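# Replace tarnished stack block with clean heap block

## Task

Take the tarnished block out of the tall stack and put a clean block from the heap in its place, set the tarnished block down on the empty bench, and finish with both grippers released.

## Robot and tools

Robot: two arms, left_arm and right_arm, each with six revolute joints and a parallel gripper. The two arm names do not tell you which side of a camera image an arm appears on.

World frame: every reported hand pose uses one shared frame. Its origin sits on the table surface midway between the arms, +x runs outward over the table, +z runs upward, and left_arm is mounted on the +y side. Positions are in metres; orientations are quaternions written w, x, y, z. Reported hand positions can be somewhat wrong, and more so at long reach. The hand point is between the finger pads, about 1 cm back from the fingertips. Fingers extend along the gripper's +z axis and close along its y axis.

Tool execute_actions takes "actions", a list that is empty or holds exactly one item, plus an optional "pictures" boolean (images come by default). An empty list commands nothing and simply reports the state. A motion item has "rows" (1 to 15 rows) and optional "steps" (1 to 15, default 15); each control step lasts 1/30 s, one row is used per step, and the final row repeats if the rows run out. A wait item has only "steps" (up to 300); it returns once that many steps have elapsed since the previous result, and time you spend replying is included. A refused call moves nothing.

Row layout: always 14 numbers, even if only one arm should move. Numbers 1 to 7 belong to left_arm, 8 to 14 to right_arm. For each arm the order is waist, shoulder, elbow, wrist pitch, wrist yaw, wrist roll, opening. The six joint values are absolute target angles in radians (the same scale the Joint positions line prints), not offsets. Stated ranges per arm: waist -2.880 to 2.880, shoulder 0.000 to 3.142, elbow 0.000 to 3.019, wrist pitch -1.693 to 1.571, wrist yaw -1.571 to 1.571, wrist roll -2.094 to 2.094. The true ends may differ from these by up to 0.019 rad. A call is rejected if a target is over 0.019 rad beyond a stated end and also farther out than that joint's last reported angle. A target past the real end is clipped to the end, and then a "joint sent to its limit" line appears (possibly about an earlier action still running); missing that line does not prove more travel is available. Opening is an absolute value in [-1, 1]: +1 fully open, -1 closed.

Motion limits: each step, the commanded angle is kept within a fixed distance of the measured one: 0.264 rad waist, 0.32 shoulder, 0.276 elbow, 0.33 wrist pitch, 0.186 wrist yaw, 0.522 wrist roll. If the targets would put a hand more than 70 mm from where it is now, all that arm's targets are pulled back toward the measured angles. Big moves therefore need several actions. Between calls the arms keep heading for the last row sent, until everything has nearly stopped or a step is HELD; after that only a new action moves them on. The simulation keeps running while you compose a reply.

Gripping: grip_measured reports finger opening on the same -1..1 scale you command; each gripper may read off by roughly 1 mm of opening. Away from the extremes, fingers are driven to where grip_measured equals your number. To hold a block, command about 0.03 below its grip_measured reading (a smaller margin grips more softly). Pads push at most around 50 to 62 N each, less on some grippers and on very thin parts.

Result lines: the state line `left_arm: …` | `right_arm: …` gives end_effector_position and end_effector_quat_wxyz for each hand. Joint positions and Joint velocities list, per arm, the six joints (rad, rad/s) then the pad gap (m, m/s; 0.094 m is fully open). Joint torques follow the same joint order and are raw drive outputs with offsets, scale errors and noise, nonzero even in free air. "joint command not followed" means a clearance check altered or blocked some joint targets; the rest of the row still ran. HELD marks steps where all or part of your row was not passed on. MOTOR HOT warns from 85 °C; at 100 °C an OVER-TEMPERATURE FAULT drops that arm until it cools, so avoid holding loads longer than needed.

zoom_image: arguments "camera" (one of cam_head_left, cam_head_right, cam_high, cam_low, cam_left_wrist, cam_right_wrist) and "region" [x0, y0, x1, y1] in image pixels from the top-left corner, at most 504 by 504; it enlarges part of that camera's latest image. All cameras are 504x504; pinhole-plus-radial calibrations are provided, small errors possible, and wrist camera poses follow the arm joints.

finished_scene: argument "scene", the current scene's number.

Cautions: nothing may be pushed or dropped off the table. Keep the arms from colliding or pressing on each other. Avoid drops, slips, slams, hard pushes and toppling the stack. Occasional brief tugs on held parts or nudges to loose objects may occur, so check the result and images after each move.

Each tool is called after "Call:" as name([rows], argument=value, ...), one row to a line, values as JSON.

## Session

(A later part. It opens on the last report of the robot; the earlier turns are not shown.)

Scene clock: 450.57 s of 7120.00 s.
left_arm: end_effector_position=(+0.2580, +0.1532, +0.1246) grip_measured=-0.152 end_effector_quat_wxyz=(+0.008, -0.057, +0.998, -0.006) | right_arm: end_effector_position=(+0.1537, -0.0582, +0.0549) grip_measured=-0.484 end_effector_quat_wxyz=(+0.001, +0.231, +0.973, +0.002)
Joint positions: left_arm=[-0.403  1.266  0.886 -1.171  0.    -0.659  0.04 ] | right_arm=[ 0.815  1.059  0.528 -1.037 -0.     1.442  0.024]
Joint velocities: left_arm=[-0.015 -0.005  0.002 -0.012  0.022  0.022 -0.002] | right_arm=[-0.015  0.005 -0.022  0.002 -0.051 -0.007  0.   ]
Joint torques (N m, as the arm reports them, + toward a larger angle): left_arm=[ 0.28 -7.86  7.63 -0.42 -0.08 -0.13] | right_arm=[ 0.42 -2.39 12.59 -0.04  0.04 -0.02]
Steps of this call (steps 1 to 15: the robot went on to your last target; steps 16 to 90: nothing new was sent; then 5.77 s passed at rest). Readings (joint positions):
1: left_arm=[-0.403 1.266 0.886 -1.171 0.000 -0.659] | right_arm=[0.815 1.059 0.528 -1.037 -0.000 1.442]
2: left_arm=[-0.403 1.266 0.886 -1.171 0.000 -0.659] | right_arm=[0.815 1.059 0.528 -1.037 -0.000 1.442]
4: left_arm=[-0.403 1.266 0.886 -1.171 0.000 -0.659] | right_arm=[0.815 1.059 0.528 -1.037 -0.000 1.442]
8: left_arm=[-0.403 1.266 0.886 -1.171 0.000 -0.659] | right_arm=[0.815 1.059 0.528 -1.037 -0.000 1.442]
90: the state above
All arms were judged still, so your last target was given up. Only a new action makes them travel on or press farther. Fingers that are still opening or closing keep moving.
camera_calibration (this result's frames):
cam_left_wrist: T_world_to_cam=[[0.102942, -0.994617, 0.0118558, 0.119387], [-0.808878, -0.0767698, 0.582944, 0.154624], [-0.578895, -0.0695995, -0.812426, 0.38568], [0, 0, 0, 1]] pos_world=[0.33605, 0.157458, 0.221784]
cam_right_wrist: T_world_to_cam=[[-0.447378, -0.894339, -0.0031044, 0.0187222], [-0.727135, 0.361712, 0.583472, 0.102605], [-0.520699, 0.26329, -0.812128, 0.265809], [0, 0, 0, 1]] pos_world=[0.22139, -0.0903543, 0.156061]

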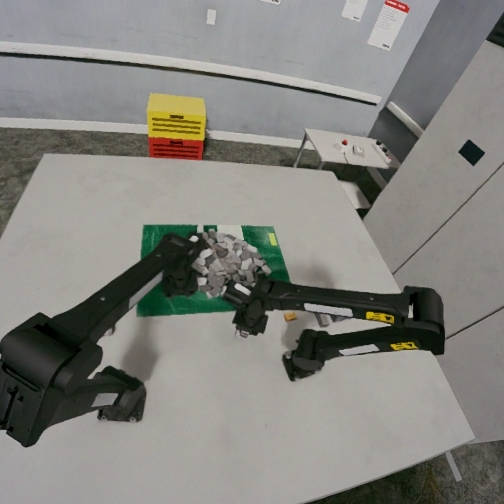

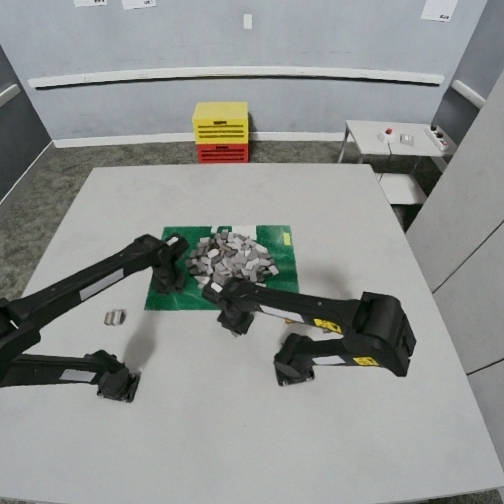

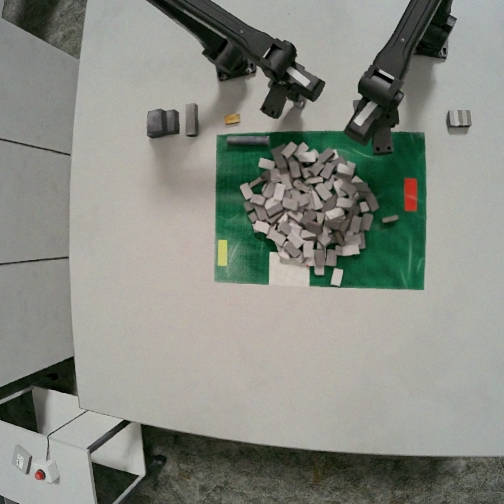

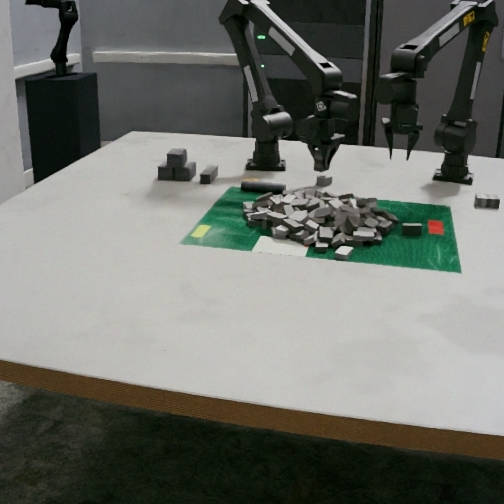

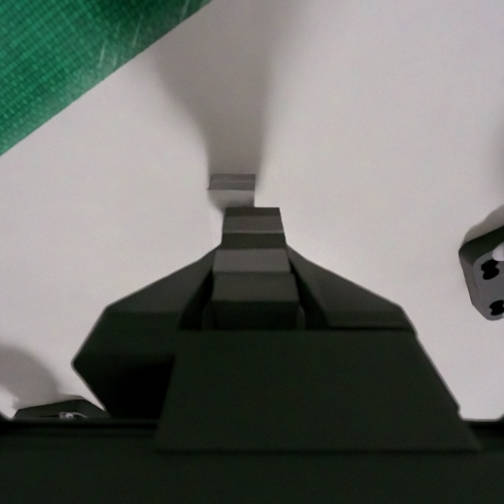

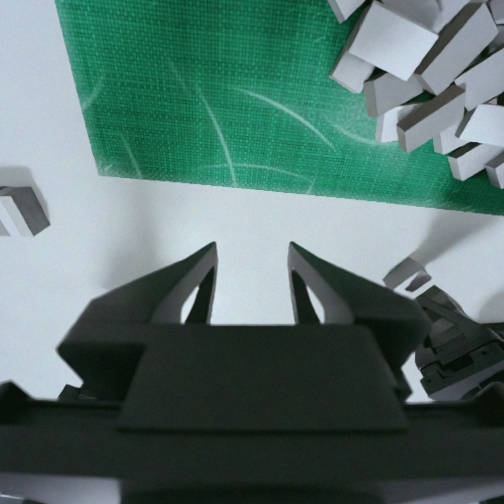

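Call:
execute_actions([
  {"rows": [[-0.4,1.25,0.885,-1.178,0,-0.67,-0.15,0.819,1.059,0.595,-1.041,0,1.436,-0.52],[-0.4,1.25,0.885,-1.178,0,-0.67,-0.15,0.819,1.059,0.582,-1.036,0,1.436,-0.52],[-0.4,1.25,0.885,-1.178,0,-0.67,-0.15,0.819,1.059,0.568,-1.032,0,1.436,-0.52],[-0.4,1.25,0.885,-1.178,0,-0.67,-0.15,0.819,1.059,0.555,-1.028,0,1.436,-0.52],[-0.4,1.25,0.885,-1.178,0,-0.67,-0.15,0.819,1.0595,0.555,-1.0274,0,1.436,-0.52],[-0.4,1.25,0.885,-1.178,0,-0.67,-0.15,0.819,1.0611,0.555,-1.0257,0,1.436,-0.52],[-0.4,1.25,0.885,-1.178,0,-0.67,-0.15,0.819,1.0635,0.555,-1.023,0,1.436,-0.52],[-0.4,1.25,0.885,-1.178,0,-0.67,-0.15,0.819,1.0667,0.555,-1.0195,0,1.436,-0.52],[-0.4,1.25,0.885,-1.178,0,-0.67,-0.15,0.819,1.0705,0.555,-1.0154,0,1.436,-0.52],[-0.4,1.25,0.885,-1.178,0,-0.67,-0.15,0.819,1.0748,0.555,-1.0106,0,1.436,-0.52],[-0.4,1.25,0.885,-1.178,0,-0.67,-0.15,0.819,1.0795,0.555,-1.0055,0,1.436,-0.52],[-0.4,1.25,0.885,-1.178,0,-0.67,-0.15,0.819,1.0844,0.555,-1.0001,0,1.436,-0.52],[-0.4,1.25,0.885,-1.178,0,-0.67,-0.15,0.819,1.0895,0.555,-0.9945,0,1.436,-0.52],[-0.4,1.25,0.885,-1.178,0,-0.67,-0.15,0.819,1.0946,0.555,-0.9889,0,1.436,-0.52],[-0.4,1.25,0.885,-1.178,0,-0.67,-0.15,0.819,1.0995,0.555,-0.9835,0,1.436,-0.52]], "steps": 15},
], pictures=false)

Call:
execute_actions([
  {"rows": [[-0.4,1.25,0.885,-1.178,0,-0.67,-0.15,0.819,1.1042,0.555,-0.9784,0,1.436,-0.52],[-0.4,1.25,0.885,-1.178,0,-0.67,-0.15,0.819,1.1085,0.555,-0.9736,0,1.436,-0.52],[-0.4,1.25,0.885,-1.178,0,-0.67,-0.15,0.819,1.1123,0.555,-0.9695,0,1.436,-0.52],[-0.4,1.25,0.885,-1.178,0,-0.67,-0.15,0.819,1.1155,0.555,-0.966,0,1.436,-0.52],[-0.4,1.25,0.885,-1.178,0,-0.67,-0.15,0.819,1.1179,0.555,-0.9633,0,1.436,-0.52],[-0.4,1.25,0.885,-1.178,0,-0.67,-0.15,0.819,1.1195,0.555,-0.9616,0,1.436,-0.52],[-0.4,1.25,0.885,-1.178,0,-0.67,-0.15,0.819,1.12,0.555,-0.961,0,1.436,-0.52]], "steps": 14},
])

Call:
zoom_image(camera="cam_left_wrist", region=[190, 150, 310, 270])

Call:
zoom_image(camera="cam_low", region=[300, 145, 350, 195])

Scene clock: 464.13 s of 7120.00 s.
left_arm: end_effector_position=(+0.2580, +0.1532, +0.1246) grip_measured=-0.152 end_effector_quat_wxyz=(+0.008, -0.057, +0.998, -0.006) | right_arm: end_effector_position=(+0.1570, -0.0532, +0.0489) grip_measured=-0.484 end_effector_quat_wxyz=(+0.001, +0.231, +0.973, +0.004)
Joint positions: left_arm=[-0.403  1.266  0.886 -1.171  0.    -0.659  0.04 ] | right_arm=[ 0.815  1.088  0.528 -1.003 -0.     1.442  0.024]
Joint velocities: left_arm=[-0.005  0.024 -0.012 -0.002 -0.051 -0.007  0.   ] | right_arm=[ 0.005  0.171 -0.012  0.183  0.007 -0.037 -0.   ]
Joint torques (N m, as the arm reports them, + toward a larger angle): left_arm=[ 0.18 -7.84  7.63 -0.47 -0.1  -0.12] | right_arm=[ 0.44 -2.54  8.88  0.44  0.05 -0.02]
Steps of this call (steps 1 to 90: nothing new was sent; then 10.07 s passed at rest; steps 91 to 105: all 15 steps of this action). Readings (joint positions):
91: left_arm=[-0.403 1.266 0.886 -1.171 0.000 -0.659] | right_arm=[0.815 1.059 0.528 -1.037 -0.000 1.442]
92: left_arm=[-0.403 1.266 0.886 -1.171 0.000 -0.659] | right_arm=[0.815 1.059 0.528 -1.037 -0.000 1.442]
94: left_arm=[-0.403 1.266 0.886 -1.171 0.000 -0.659] | right_arm=[0.815 1.059 0.528 -1.037 -0.000 1.442]
98: left_arm=[-0.403 1.266 0.886 -1.171 0.000 -0.659] | right_arm=[0.815 1.060 0.528 -1.034 -0.000 1.442]
105: the state above

Scene clock: 464.60 s of 7120.00 s.
left_arm: end_effector_position=(+0.2580, +0.1532, +0.1246) grip_measured=-0.152 end_effector_quat_wxyz=(+0.008, -0.057, +0.998, -0.006) | right_arm: end_effector_position=(+0.1600, -0.0488, +0.0419) grip_measured=-0.484 end_effector_quat_wxyz=(+0.001, +0.231, +0.973, +0.004)
Joint positions: left_arm=[-0.403  1.266  0.886 -1.171  0.    -0.659  0.04 ] | right_arm=[ 0.815  1.121  0.528 -0.97  -0.     1.442  0.024]
Joint velocities: left_arm=[-0.005 -0.005  0.002 -0.007  0.037  0.066  0.001] | right_arm=[-0.015 -0.005  0.012  0.022 -0.022 -0.051  0.001]
Joint torques (N m, as the arm reports them, + toward a larger angle): left_arm=[ 0.67 -8.    7.65 -0.38 -0.08 -0.14] | right_arm=[ 0.4  -3.38  8.97  0.57  0.04 -0.02]
Steps of this call (steps 1 to 14: all 14 steps of this action). Readings (joint positions):
1: left_arm=[-0.403 1.266 0.886 -1.171 0.000 -0.659] | right_arm=[0.815 1.094 0.528 -0.998 -0.000 1.442]
2: left_arm=[-0.403 1.266 0.886 -1.171 0.000 -0.659] | right_arm=[0.815 1.099 0.528 -0.993 -0.000 1.442]
4: left_arm=[-0.403 1.266 0.886 -1.171 0.000 -0.659] | right_arm=[0.815 1.109 0.528 -0.983 -0.000 1.442]
8: left_arm=[-0.403 1.266 0.886 -1.171 0.000 -0.659] | right_arm=[0.815 1.120 0.528 -0.972 -0.000 1.442]
14: the state above
camera_calibration (this result's frames):
cam_left_wrist: T_world_to_cam=[[0.102942, -0.994617, 0.0118558, 0.119387], [-0.808878, -0.0767698, 0.582944, 0.154624], [-0.578895, -0.0695995, -0.812426, 0.38568], [0, 0, 0, 1]] pos_world=[0.33605, 0.157458, 0.221784]
cam_right_wrist: T_world_to_cam=[[-0.447366, -0.894321, -0.00726446, 0.030037], [-0.728507, 0.359685, 0.583013, 0.11157], [-0.518788, 0.266112, -0.81243, 0.255902], [0, 0, 0, 1]] pos_world=[0.227475, -0.0813658, 0.143074]

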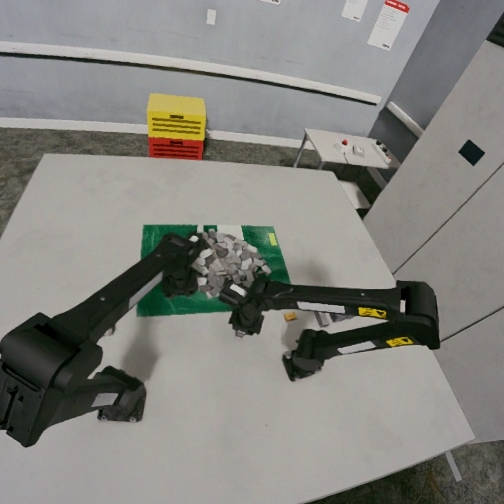

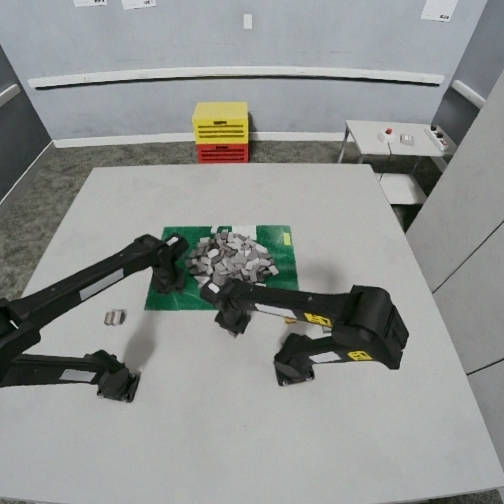

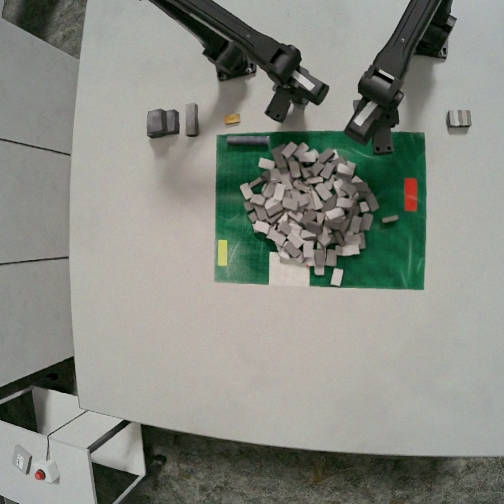

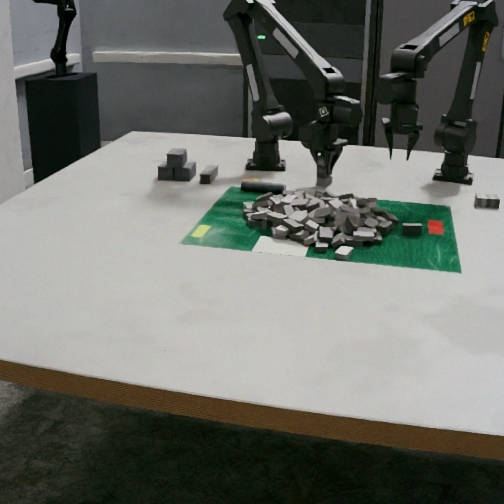

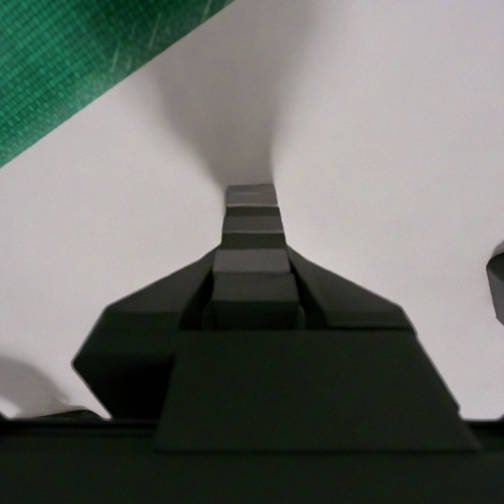

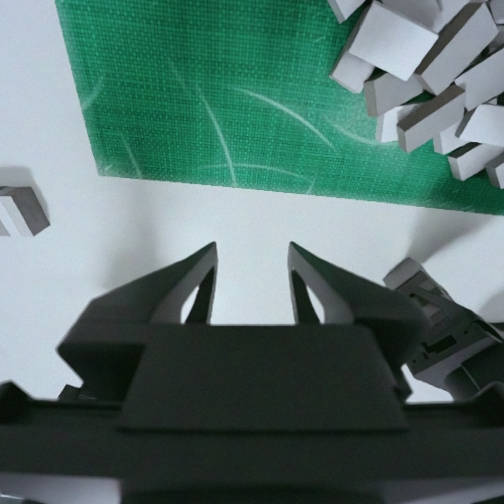

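Region (190, 150, 310, 270) of cam_left_wrist's 504x504 image, scaled by 4.200, with more detail than that image has.

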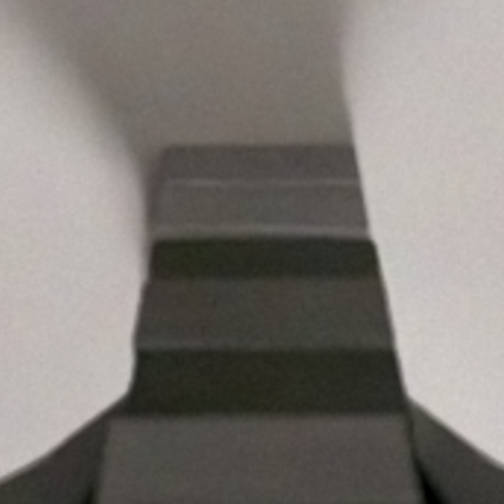

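Region (300, 145, 350, 195) of cam_low's 504x504 image, scaled by 10.080, with more detail than that image has.

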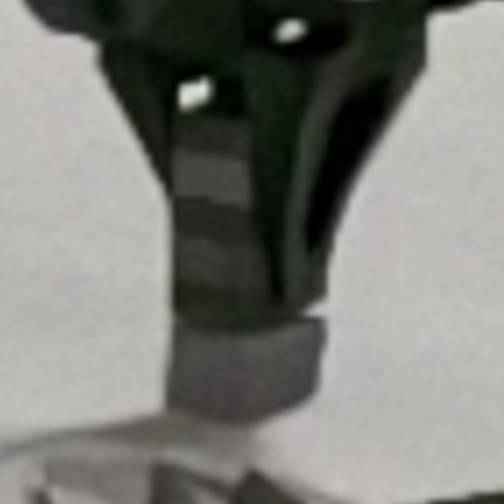

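Call:
execute_actions([
  {"rows": [[-0.4,1.25,0.885,-1.178,0,-0.67,-0.15,0.819,1.1215,0.555,-0.9603,0,1.436,-0.52],[-0.4,1.25,0.885,-1.178,0,-0.67,-0.15,0.819,1.1237,0.555,-0.9594,0,1.436,-0.52],[-0.4,1.25,0.885,-1.178,0,-0.67,-0.15,0.819,1.1262,0.555,-0.9584,0,1.436,-0.52],[-0.4,1.25,0.885,-1.178,0,-0.67,-0.15,0.819,1.1287,0.555,-0.9574,0,1.436,-0.52],[-0.4,1.25,0.885,-1.178,0,-0.67,-0.15,0.819,1.1311,0.555,-0.9565,0,1.436,-0.52],[-0.4,1.25,0.885,-1.178,0,-0.67,-0.15,0.819,1.1334,0.555,-0.9556,0,1.436,-0.52],[-0.4,1.25,0.885,-1.178,0,-0.67,-0.15,0.819,1.1356,0.555,-0.9548,0,1.436,-0.52],[-0.4,1.25,0.885,-1.178,0,-0.67,-0.15,0.819,1.1378,0.555,-0.954,0,1.436,-0.52],[-0.4,1.25,0.885,-1.178,0,-0.67,-0.15,0.819,1.14,0.555,-0.9535,0,1.436,-0.52],[-0.4,1.25,0.885,-1.178,0,-0.67,-0.15,0.819,1.1423,0.555,-0.9535,0,1.436,-0.52],[-0.4,1.25,0.885,-1.178,0,-0.67,-0.15,0.819,1.1447,0.555,-0.9535,0,1.436,-0.52],[-0.4,1.25,0.885,-1.178,0,-0.67,-0.15,0.819,1.1472,0.555,-0.9535,0,1.436,-0.52],[-0.4,1.25,0.885,-1.178,0,-0.67,-0.15,0.819,1.1497,0.555,-0.9535,0,1.436,-0.52],[-0.4,1.25,0.885,-1.178,0,-0.67,-0.15,0.819,1.152,0.555,-0.9535,0,1.436,-0.52],[-0.4,1.25,0.885,-1.178,0,-0.67,-0.15,0.819,1.153,0.555,-0.9535,0,1.436,-0.52]], "steps": 15},
], pictures=false)

Call:
execute_actions([
  {"rows": [[-0.4,1.25,0.885,-1.178,0,-0.67,-0.15,0.819,1.153,0.555,-0.9535,0,1.436,-0.52],[-0.4,1.25,0.885,-1.178,0,-0.67,-0.15,0.819,1.151,0.555,-0.954,0,1.436,-0.51],[-0.4,1.25,0.885,-1.178,0,-0.67,-0.15,0.819,1.149,0.555,-0.955,0,1.436,-0.498],[-0.4,1.25,0.885,-1.178,0,-0.67,-0.15,0.819,1.147,0.555,-0.956,0,1.436,-0.485],[-0.4,1.25,0.885,-1.178,0,-0.67,-0.15,0.819,1.146,0.555,-0.957,0,1.436,-0.465],[-0.4,1.25,0.885,-1.178,0,-0.67,-0.15,0.819,1.145,0.555,-0.958,0,1.436,-0.435],[-0.4,1.25,0.885,-1.178,0,-0.67,-0.15,0.819,1.144,0.555,-0.959,0,1.436,-0.39],[-0.4,1.25,0.885,-1.178,0,-0.67,-0.15,0.819,1.143,0.558,-0.96,0,1.436,-0.33],[-0.4,1.25,0.885,-1.178,0,-0.67,-0.15,0.819,1.142,0.562,-0.962,0,1.436,-0.26],[-0.4,1.25,0.885,-1.178,0,-0.67,-0.15,0.819,1.14,0.566,-0.964,0,1.436,-0.18],[-0.4,1.25,0.885,-1.178,0,-0.67,-0.15,0.819,1.138,0.57,-0.966,0,1.436,-0.1],[-0.4,1.25,0.885,-1.178,0,-0.67,-0.15,0.819,1.136,0.574,-0.968,0,1.436,-0.02],[-0.4,1.25,0.885,-1.178,0,-0.67,-0.15,0.819,1.134,0.578,-0.969,0,1.436,0.06],[-0.4,1.25,0.885,-1.178,0,-0.67,-0.15,0.819,1.132,0.581,-0.97,0,1.436,0.13],[-0.4,1.25,0.885,-1.178,0,-0.67,-0.15,0.819,1.131,0.584,-0.971,0,1.436,0.18]], "steps": 15},
], pictures=false)

Call:
execute_actions([
  {"rows": [[-0.4,1.25,0.885,-1.178,0,-0.67,-0.15,0.819,1.129,0.587,-0.9729,0,1.436,0.2],[-0.4,1.25,0.885,-1.178,0,-0.67,-0.15,0.819,1.1259,0.5895,-0.9778,0,1.436,0.2],[-0.4,1.25,0.885,-1.178,0,-0.67,-0.15,0.819,1.1211,0.592,-0.9859,0,1.436,0.2],[-0.4,1.25,0.885,-1.178,0,-0.67,-0.15,0.819,1.1146,0.596,-0.9965,0,1.436,0.2],[-0.4,1.25,0.885,-1.178,0,-0.67,-0.15,0.819,1.1069,0.6005,-1.0094,0,1.436,0.2],[-0.4,1.25,0.885,-1.178,0,-0.67,-0.15,0.819,1.098,0.606,-1.0243,0,1.436,0.2],[-0.4,1.25,0.885,-1.178,0,-0.67,-0.15,0.819,1.0886,0.6125,-1.0405,0,1.436,0.2],[-0.4,1.25,0.885,-1.178,0,-0.67,-0.15,0.819,1.0791,0.62,-1.0581,0,1.436,0.2],[-0.4,1.25,0.885,-1.178,0,-0.67,-0.15,0.819,1.069,0.6282,-1.0767,0,1.436,0.2],[-0.4,1.25,0.885,-1.178,0,-0.67,-0.15,0.819,1.0593,0.6369,-1.0955,0,1.436,0.2],[-0.4,1.25,0.885,-1.178,0,-0.67,-0.15,0.819,1.0505,0.6467,-1.114,0,1.436,0.2],[-0.4,1.25,0.885,-1.178,0,-0.67,-0.15,0.819,1.0417,0.6565,-1.1325,0,1.436,0.2],[-0.4,1.25,0.885,-1.178,0,-0.67,-0.15,0.819,1.0337,0.6663,-1.1504,0,1.436,0.2],[-0.4,1.25,0.885,-1.178,0,-0.67,-0.15,0.819,1.0265,0.6762,-1.1674,0,1.436,0.2],[-0.4,1.25,0.885,-1.178,0,-0.67,-0.15,0.819,1.0198,0.6855,-1.1834,0,1.436,0.2]], "steps": 15},
], pictures=false)

Call:
execute_actions([
  {"rows": [[-0.4,1.25,0.885,-1.178,0,-0.67,-0.15,0.819,1.0139,0.6941,-1.1979,0,1.436,0.2],[-0.4,1.25,0.885,-1.178,0,-0.67,-0.15,0.819,1.0091,0.7021,-1.2108,0,1.436,0.2],[-0.4,1.25,0.885,-1.178,0,-0.67,-0.15,0.819,1.0049,0.709,-1.2219,0,1.436,0.2],[-0.4,1.25,0.885,-1.178,0,-0.67,-0.15,0.819,1.0014,0.7148,-1.2312,0,1.436,0.2],[-0.4,1.25,0.885,-1.178,0,-0.67,-0.15,0.819,0.9988,0.7191,-1.2381,0,1.436,0.2],[-0.4,1.25,0.885,-1.178,0,-0.67,-0.15,0.819,0.9972,0.7218,-1.2424,0,1.436,0.2],[-0.4,1.25,0.885,-1.178,0,-0.67,-0.15,0.819,0.9966,0.7228,-1.244,0,1.436,0.2]], "steps": 11},
])

Call:
zoom_image(camera="cam_low", region=[290, 130, 360, 200])

Scene clock: 494.47 s of 7120.00 s.
left_arm: end_effector_position=(+0.2580, +0.1532, +0.1246) grip_measured=-0.152 end_effector_quat_wxyz=(+0.008, -0.057, +0.998, -0.006) | right_arm: end_effector_position=(+0.1602, -0.0485, +0.0383) grip_measured=-0.484 end_effector_quat_wxyz=(-0.000, +0.231, +0.973, -0.001)
Joint positions: left_arm=[-0.403  1.266  0.886 -1.171  0.    -0.659  0.04 ] | right_arm=[ 0.815  1.138  0.528 -0.963 -0.     1.442  0.024]
Joint velocities: left_arm=[-0.015  0.005  0.012 -0.002 -0.007  0.007  0.   ] | right_arm=[ 0.005 -0.005 -0.007  0.017 -0.066 -0.037  0.   ]
Joint torques (N m, as the arm reports them, + toward a larger angle): left_arm=[ 0.15 -7.9   7.59 -0.51 -0.08 -0.14] | right_arm=[ 0.45 -2.42  8.7   0.6   0.05 -0.02]
Steps of this call (steps 1 to 15: the robot went on to your last target; steps 16 to 90: nothing new was sent; then 26.37 s passed at rest; steps 91 to 105: all 15 steps of this action). Readings (joint positions):
91: left_arm=[-0.403 1.266 0.886 -1.171 0.000 -0.659] | right_arm=[0.815 1.121 0.528 -0.970 -0.000 1.442]
92: left_arm=[-0.403 1.266 0.886 -1.171 0.000 -0.659] | right_arm=[0.815 1.121 0.528 -0.970 -0.000 1.442]
94: left_arm=[-0.403 1.266 0.886 -1.171 0.000 -0.659] | right_arm=[0.815 1.122 0.528 -0.969 -0.000 1.442]
98: left_arm=[-0.403 1.266 0.886 -1.171 0.000 -0.659] | right_arm=[0.815 1.130 0.528 -0.964 -0.000 1.442]
105: the state above

Scene clock: 494.97 s of 7120.00 s.
left_arm: end_effector_position=(+0.2580, +0.1532, +0.1246) grip_measured=-0.152 end_effector_quat_wxyz=(+0.008, -0.057, +0.998, -0.006) | right_arm: end_effector_position=(+0.1602, -0.0485, +0.0383) grip_measured=+0.153 end_effector_quat_wxyz=(-0.000, +0.231, +0.973, -0.001)
Joint positions: left_arm=[-0.403  1.266  0.886 -1.171  0.    -0.659  0.04 ] | right_arm=[ 0.815  1.138  0.528 -0.963 -0.     1.442  0.054]
Joint velocities: left_arm=[ 0.005 -0.005  0.002 -0.002  0.037  0.037 -0.001] | right_arm=[-0.015 -0.044  0.002 -0.002  0.051  0.037  0.05 ]
Joint torques (N m, as the arm reports them, + toward a larger angle): left_arm=[ 0.21 -7.71  7.68 -0.43 -0.08 -0.13] | right_arm=[ 0.43 -3.6  10.78 -0.03  0.04 -0.02]
Steps of this call (steps 1 to 15: all 15 steps of this action). Readings (joint positions):
1: left_arm=[-0.403 1.266 0.886 -1.171 0.000 -0.659] | right_arm=[0.815 1.138 0.528 -0.963 -0.000 1.442]
2: left_arm=[-0.403 1.266 0.886 -1.171 0.000 -0.659] | right_arm=[0.815 1.138 0.528 -0.963 -0.000 1.442]
4: left_arm=[-0.403 1.266 0.886 -1.171 0.000 -0.659] | right_arm=[0.815 1.138 0.528 -0.963 -0.000 1.442]
8: left_arm=[-0.403 1.266 0.886 -1.171 0.000 -0.659] | right_arm=[0.815 1.138 0.528 -0.963 -0.000 1.442]
15: the state above

Scene clock: 495.47 s of 7120.00 s.
left_arm: end_effector_position=(+0.2580, +0.1532, +0.1246) grip_measured=-0.152 end_effector_quat_wxyz=(+0.008, -0.057, +0.998, -0.006) | right_arm: end_effector_position=(+0.1592, -0.0499, +0.0868) grip_measured=+0.199 end_effector_quat_wxyz=(-0.000, +0.231, +0.973, -0.000)
Joint positions: left_arm=[-0.403  1.266  0.886 -1.171  0.    -0.659  0.04 ] | right_arm=[ 0.815  1.04   0.611 -1.143 -0.     1.442  0.056]
Joint velocities: left_arm=[-0.005  0.015 -0.007 -0.017 -0.066 -0.022 -0.   ] | right_arm=[-0.005 -0.249  0.305 -0.496 -0.022 -0.022 -0.001]
Joint torques (N m, as the arm reports them, + toward a larger angle): left_arm=[ 0.45 -7.62  7.57 -0.54 -0.07 -0.13] | right_arm=[ 0.45 -3.15 11.38  0.17  0.05 -0.02]
Steps of this call (steps 1 to 15: all 15 steps of this action). Readings (joint positions):
1: left_arm=[-0.403 1.266 0.886 -1.171 0.000 -0.659] | right_arm=[0.815 1.138 0.528 -0.963 -0.000 1.442]
2: left_arm=[-0.403 1.266 0.886 -1.171 0.000 -0.659] | right_arm=[0.815 1.138 0.529 -0.965 -0.000 1.442]
4: left_arm=[-0.403 1.266 0.886 -1.171 0.000 -0.659] | right_arm=[0.815 1.136 0.533 -0.974 -0.000 1.442]
8: left_arm=[-0.403 1.266 0.886 -1.171 0.000 -0.659] | right_arm=[0.815 1.113 0.549 -1.020 -0.000 1.442]
15: the state above

Scene clock: 495.83 s of 7120.00 s.
left_arm: end_effector_position=(+0.2580, +0.1532, +0.1246) grip_measured=-0.152 end_effector_quat_wxyz=(+0.008, -0.057, +0.998, -0.006) | right_arm: end_effector_position=(+0.1599, -0.0490, +0.1159) grip_measured=+0.199 end_effector_quat_wxyz=(+0.001, +0.231, +0.973, +0.002)
Joint positions: left_arm=[-0.403  1.266  0.886 -1.171  0.    -0.659  0.04 ] | right_arm=[ 0.815  1.     0.669 -1.235 -0.     1.442  0.056]
Joint velocities: left_arm=[ 0.015 -0.005  0.002  0.007  0.022 -0.022  0.001] | right_arm=[ 0.005  0.005 -0.002 -0.037  0.007  0.007  0.002]
Joint torques (N m, as the arm reports them, + toward a larger angle): left_arm=[ 0.31 -7.78  7.67 -0.42 -0.08 -0.12] | right_arm=[ 0.44 -2.91 11.48 -0.07  0.04 -0.02]
Steps of this call (steps 1 to 11: all 11 steps of this action). Readings (joint positions):
1: left_arm=[-0.403 1.266 0.886 -1.171 0.000 -0.659] | right_arm=[0.815 1.031 0.621 -1.159 -0.000 1.442]
2: left_arm=[-0.403 1.266 0.886 -1.171 0.000 -0.659] | right_arm=[0.815 1.024 0.631 -1.174 -0.000 1.442]
4: left_arm=[-0.403 1.266 0.886 -1.171 0.000 -0.659] | right_arm=[0.815 1.012 0.649 -1.200 -0.000 1.442]
8: left_arm=[-0.403 1.266 0.886 -1.171 0.000 -0.659] | right_arm=[0.815 1.001 0.668 -1.230 -0.000 1.442]
11: the state above
camera_calibration (this result's frames):
cam_left_wrist: T_world_to_cam=[[0.102942, -0.994617, 0.0118558, 0.119387], [-0.808878, -0.0767698, 0.582944, 0.154624], [-0.578895, -0.0695995, -0.812426, 0.38568], [0, 0, 0, 1]] pos_world=[0.33605, 0.157458, 0.221784]
cam_right_wrist: T_world_to_cam=[[-0.447375, -0.894335, -0.00461716, 0.0300816], [-0.727634, 0.360975, 0.583306, 0.068264], [-0.520004, 0.264316, -0.812239, 0.316136], [0, 0, 0, 1]] pos_world=[0.227521, -0.0812984, 0.217098]

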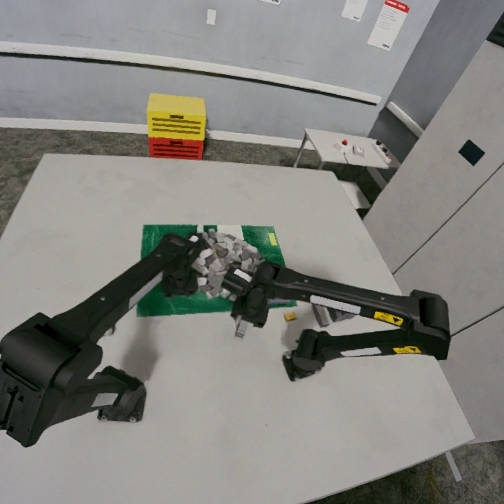

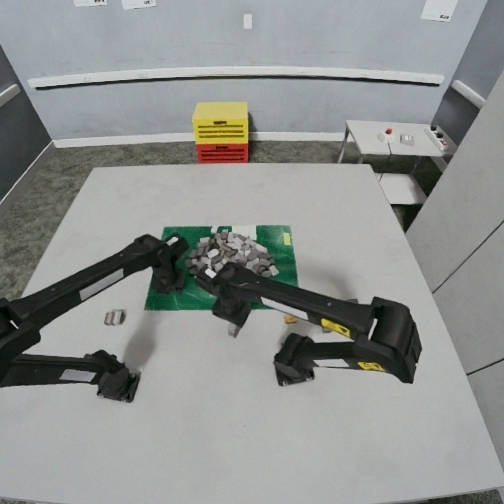

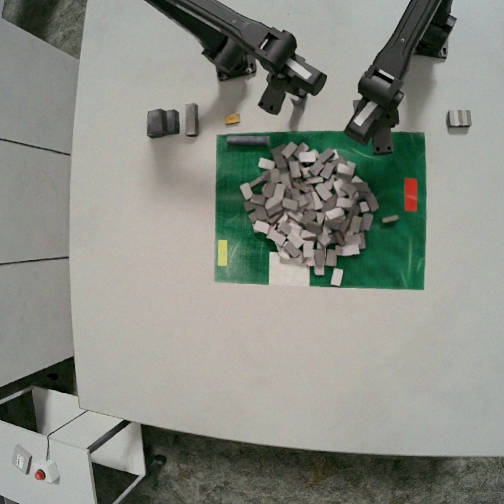

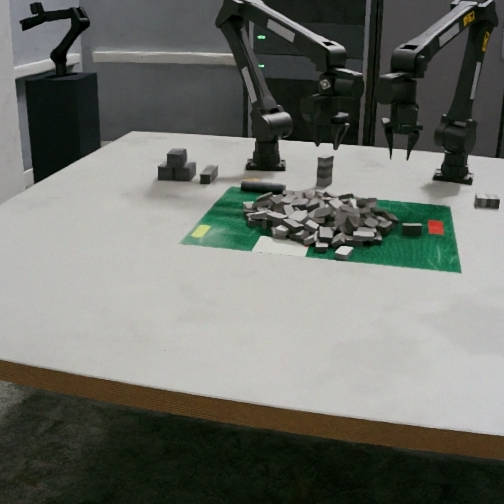

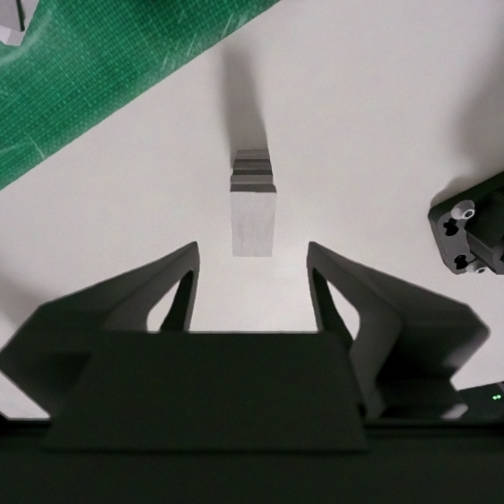

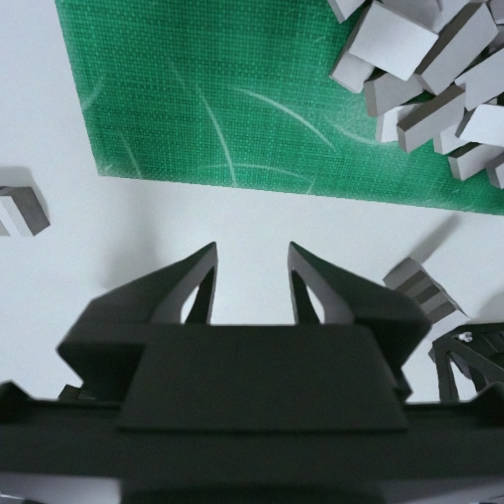

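Region (290, 130, 360, 200) of cam_low's 504x504 image, scaled by 7.200, with more detail than that image has.

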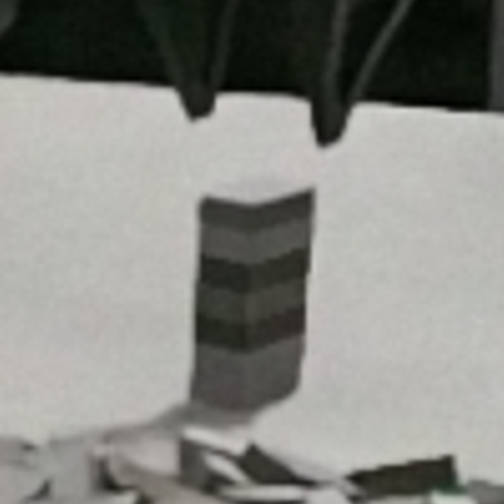

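Call:
finished_scene(scene=1)

The scene is finished: the task was done.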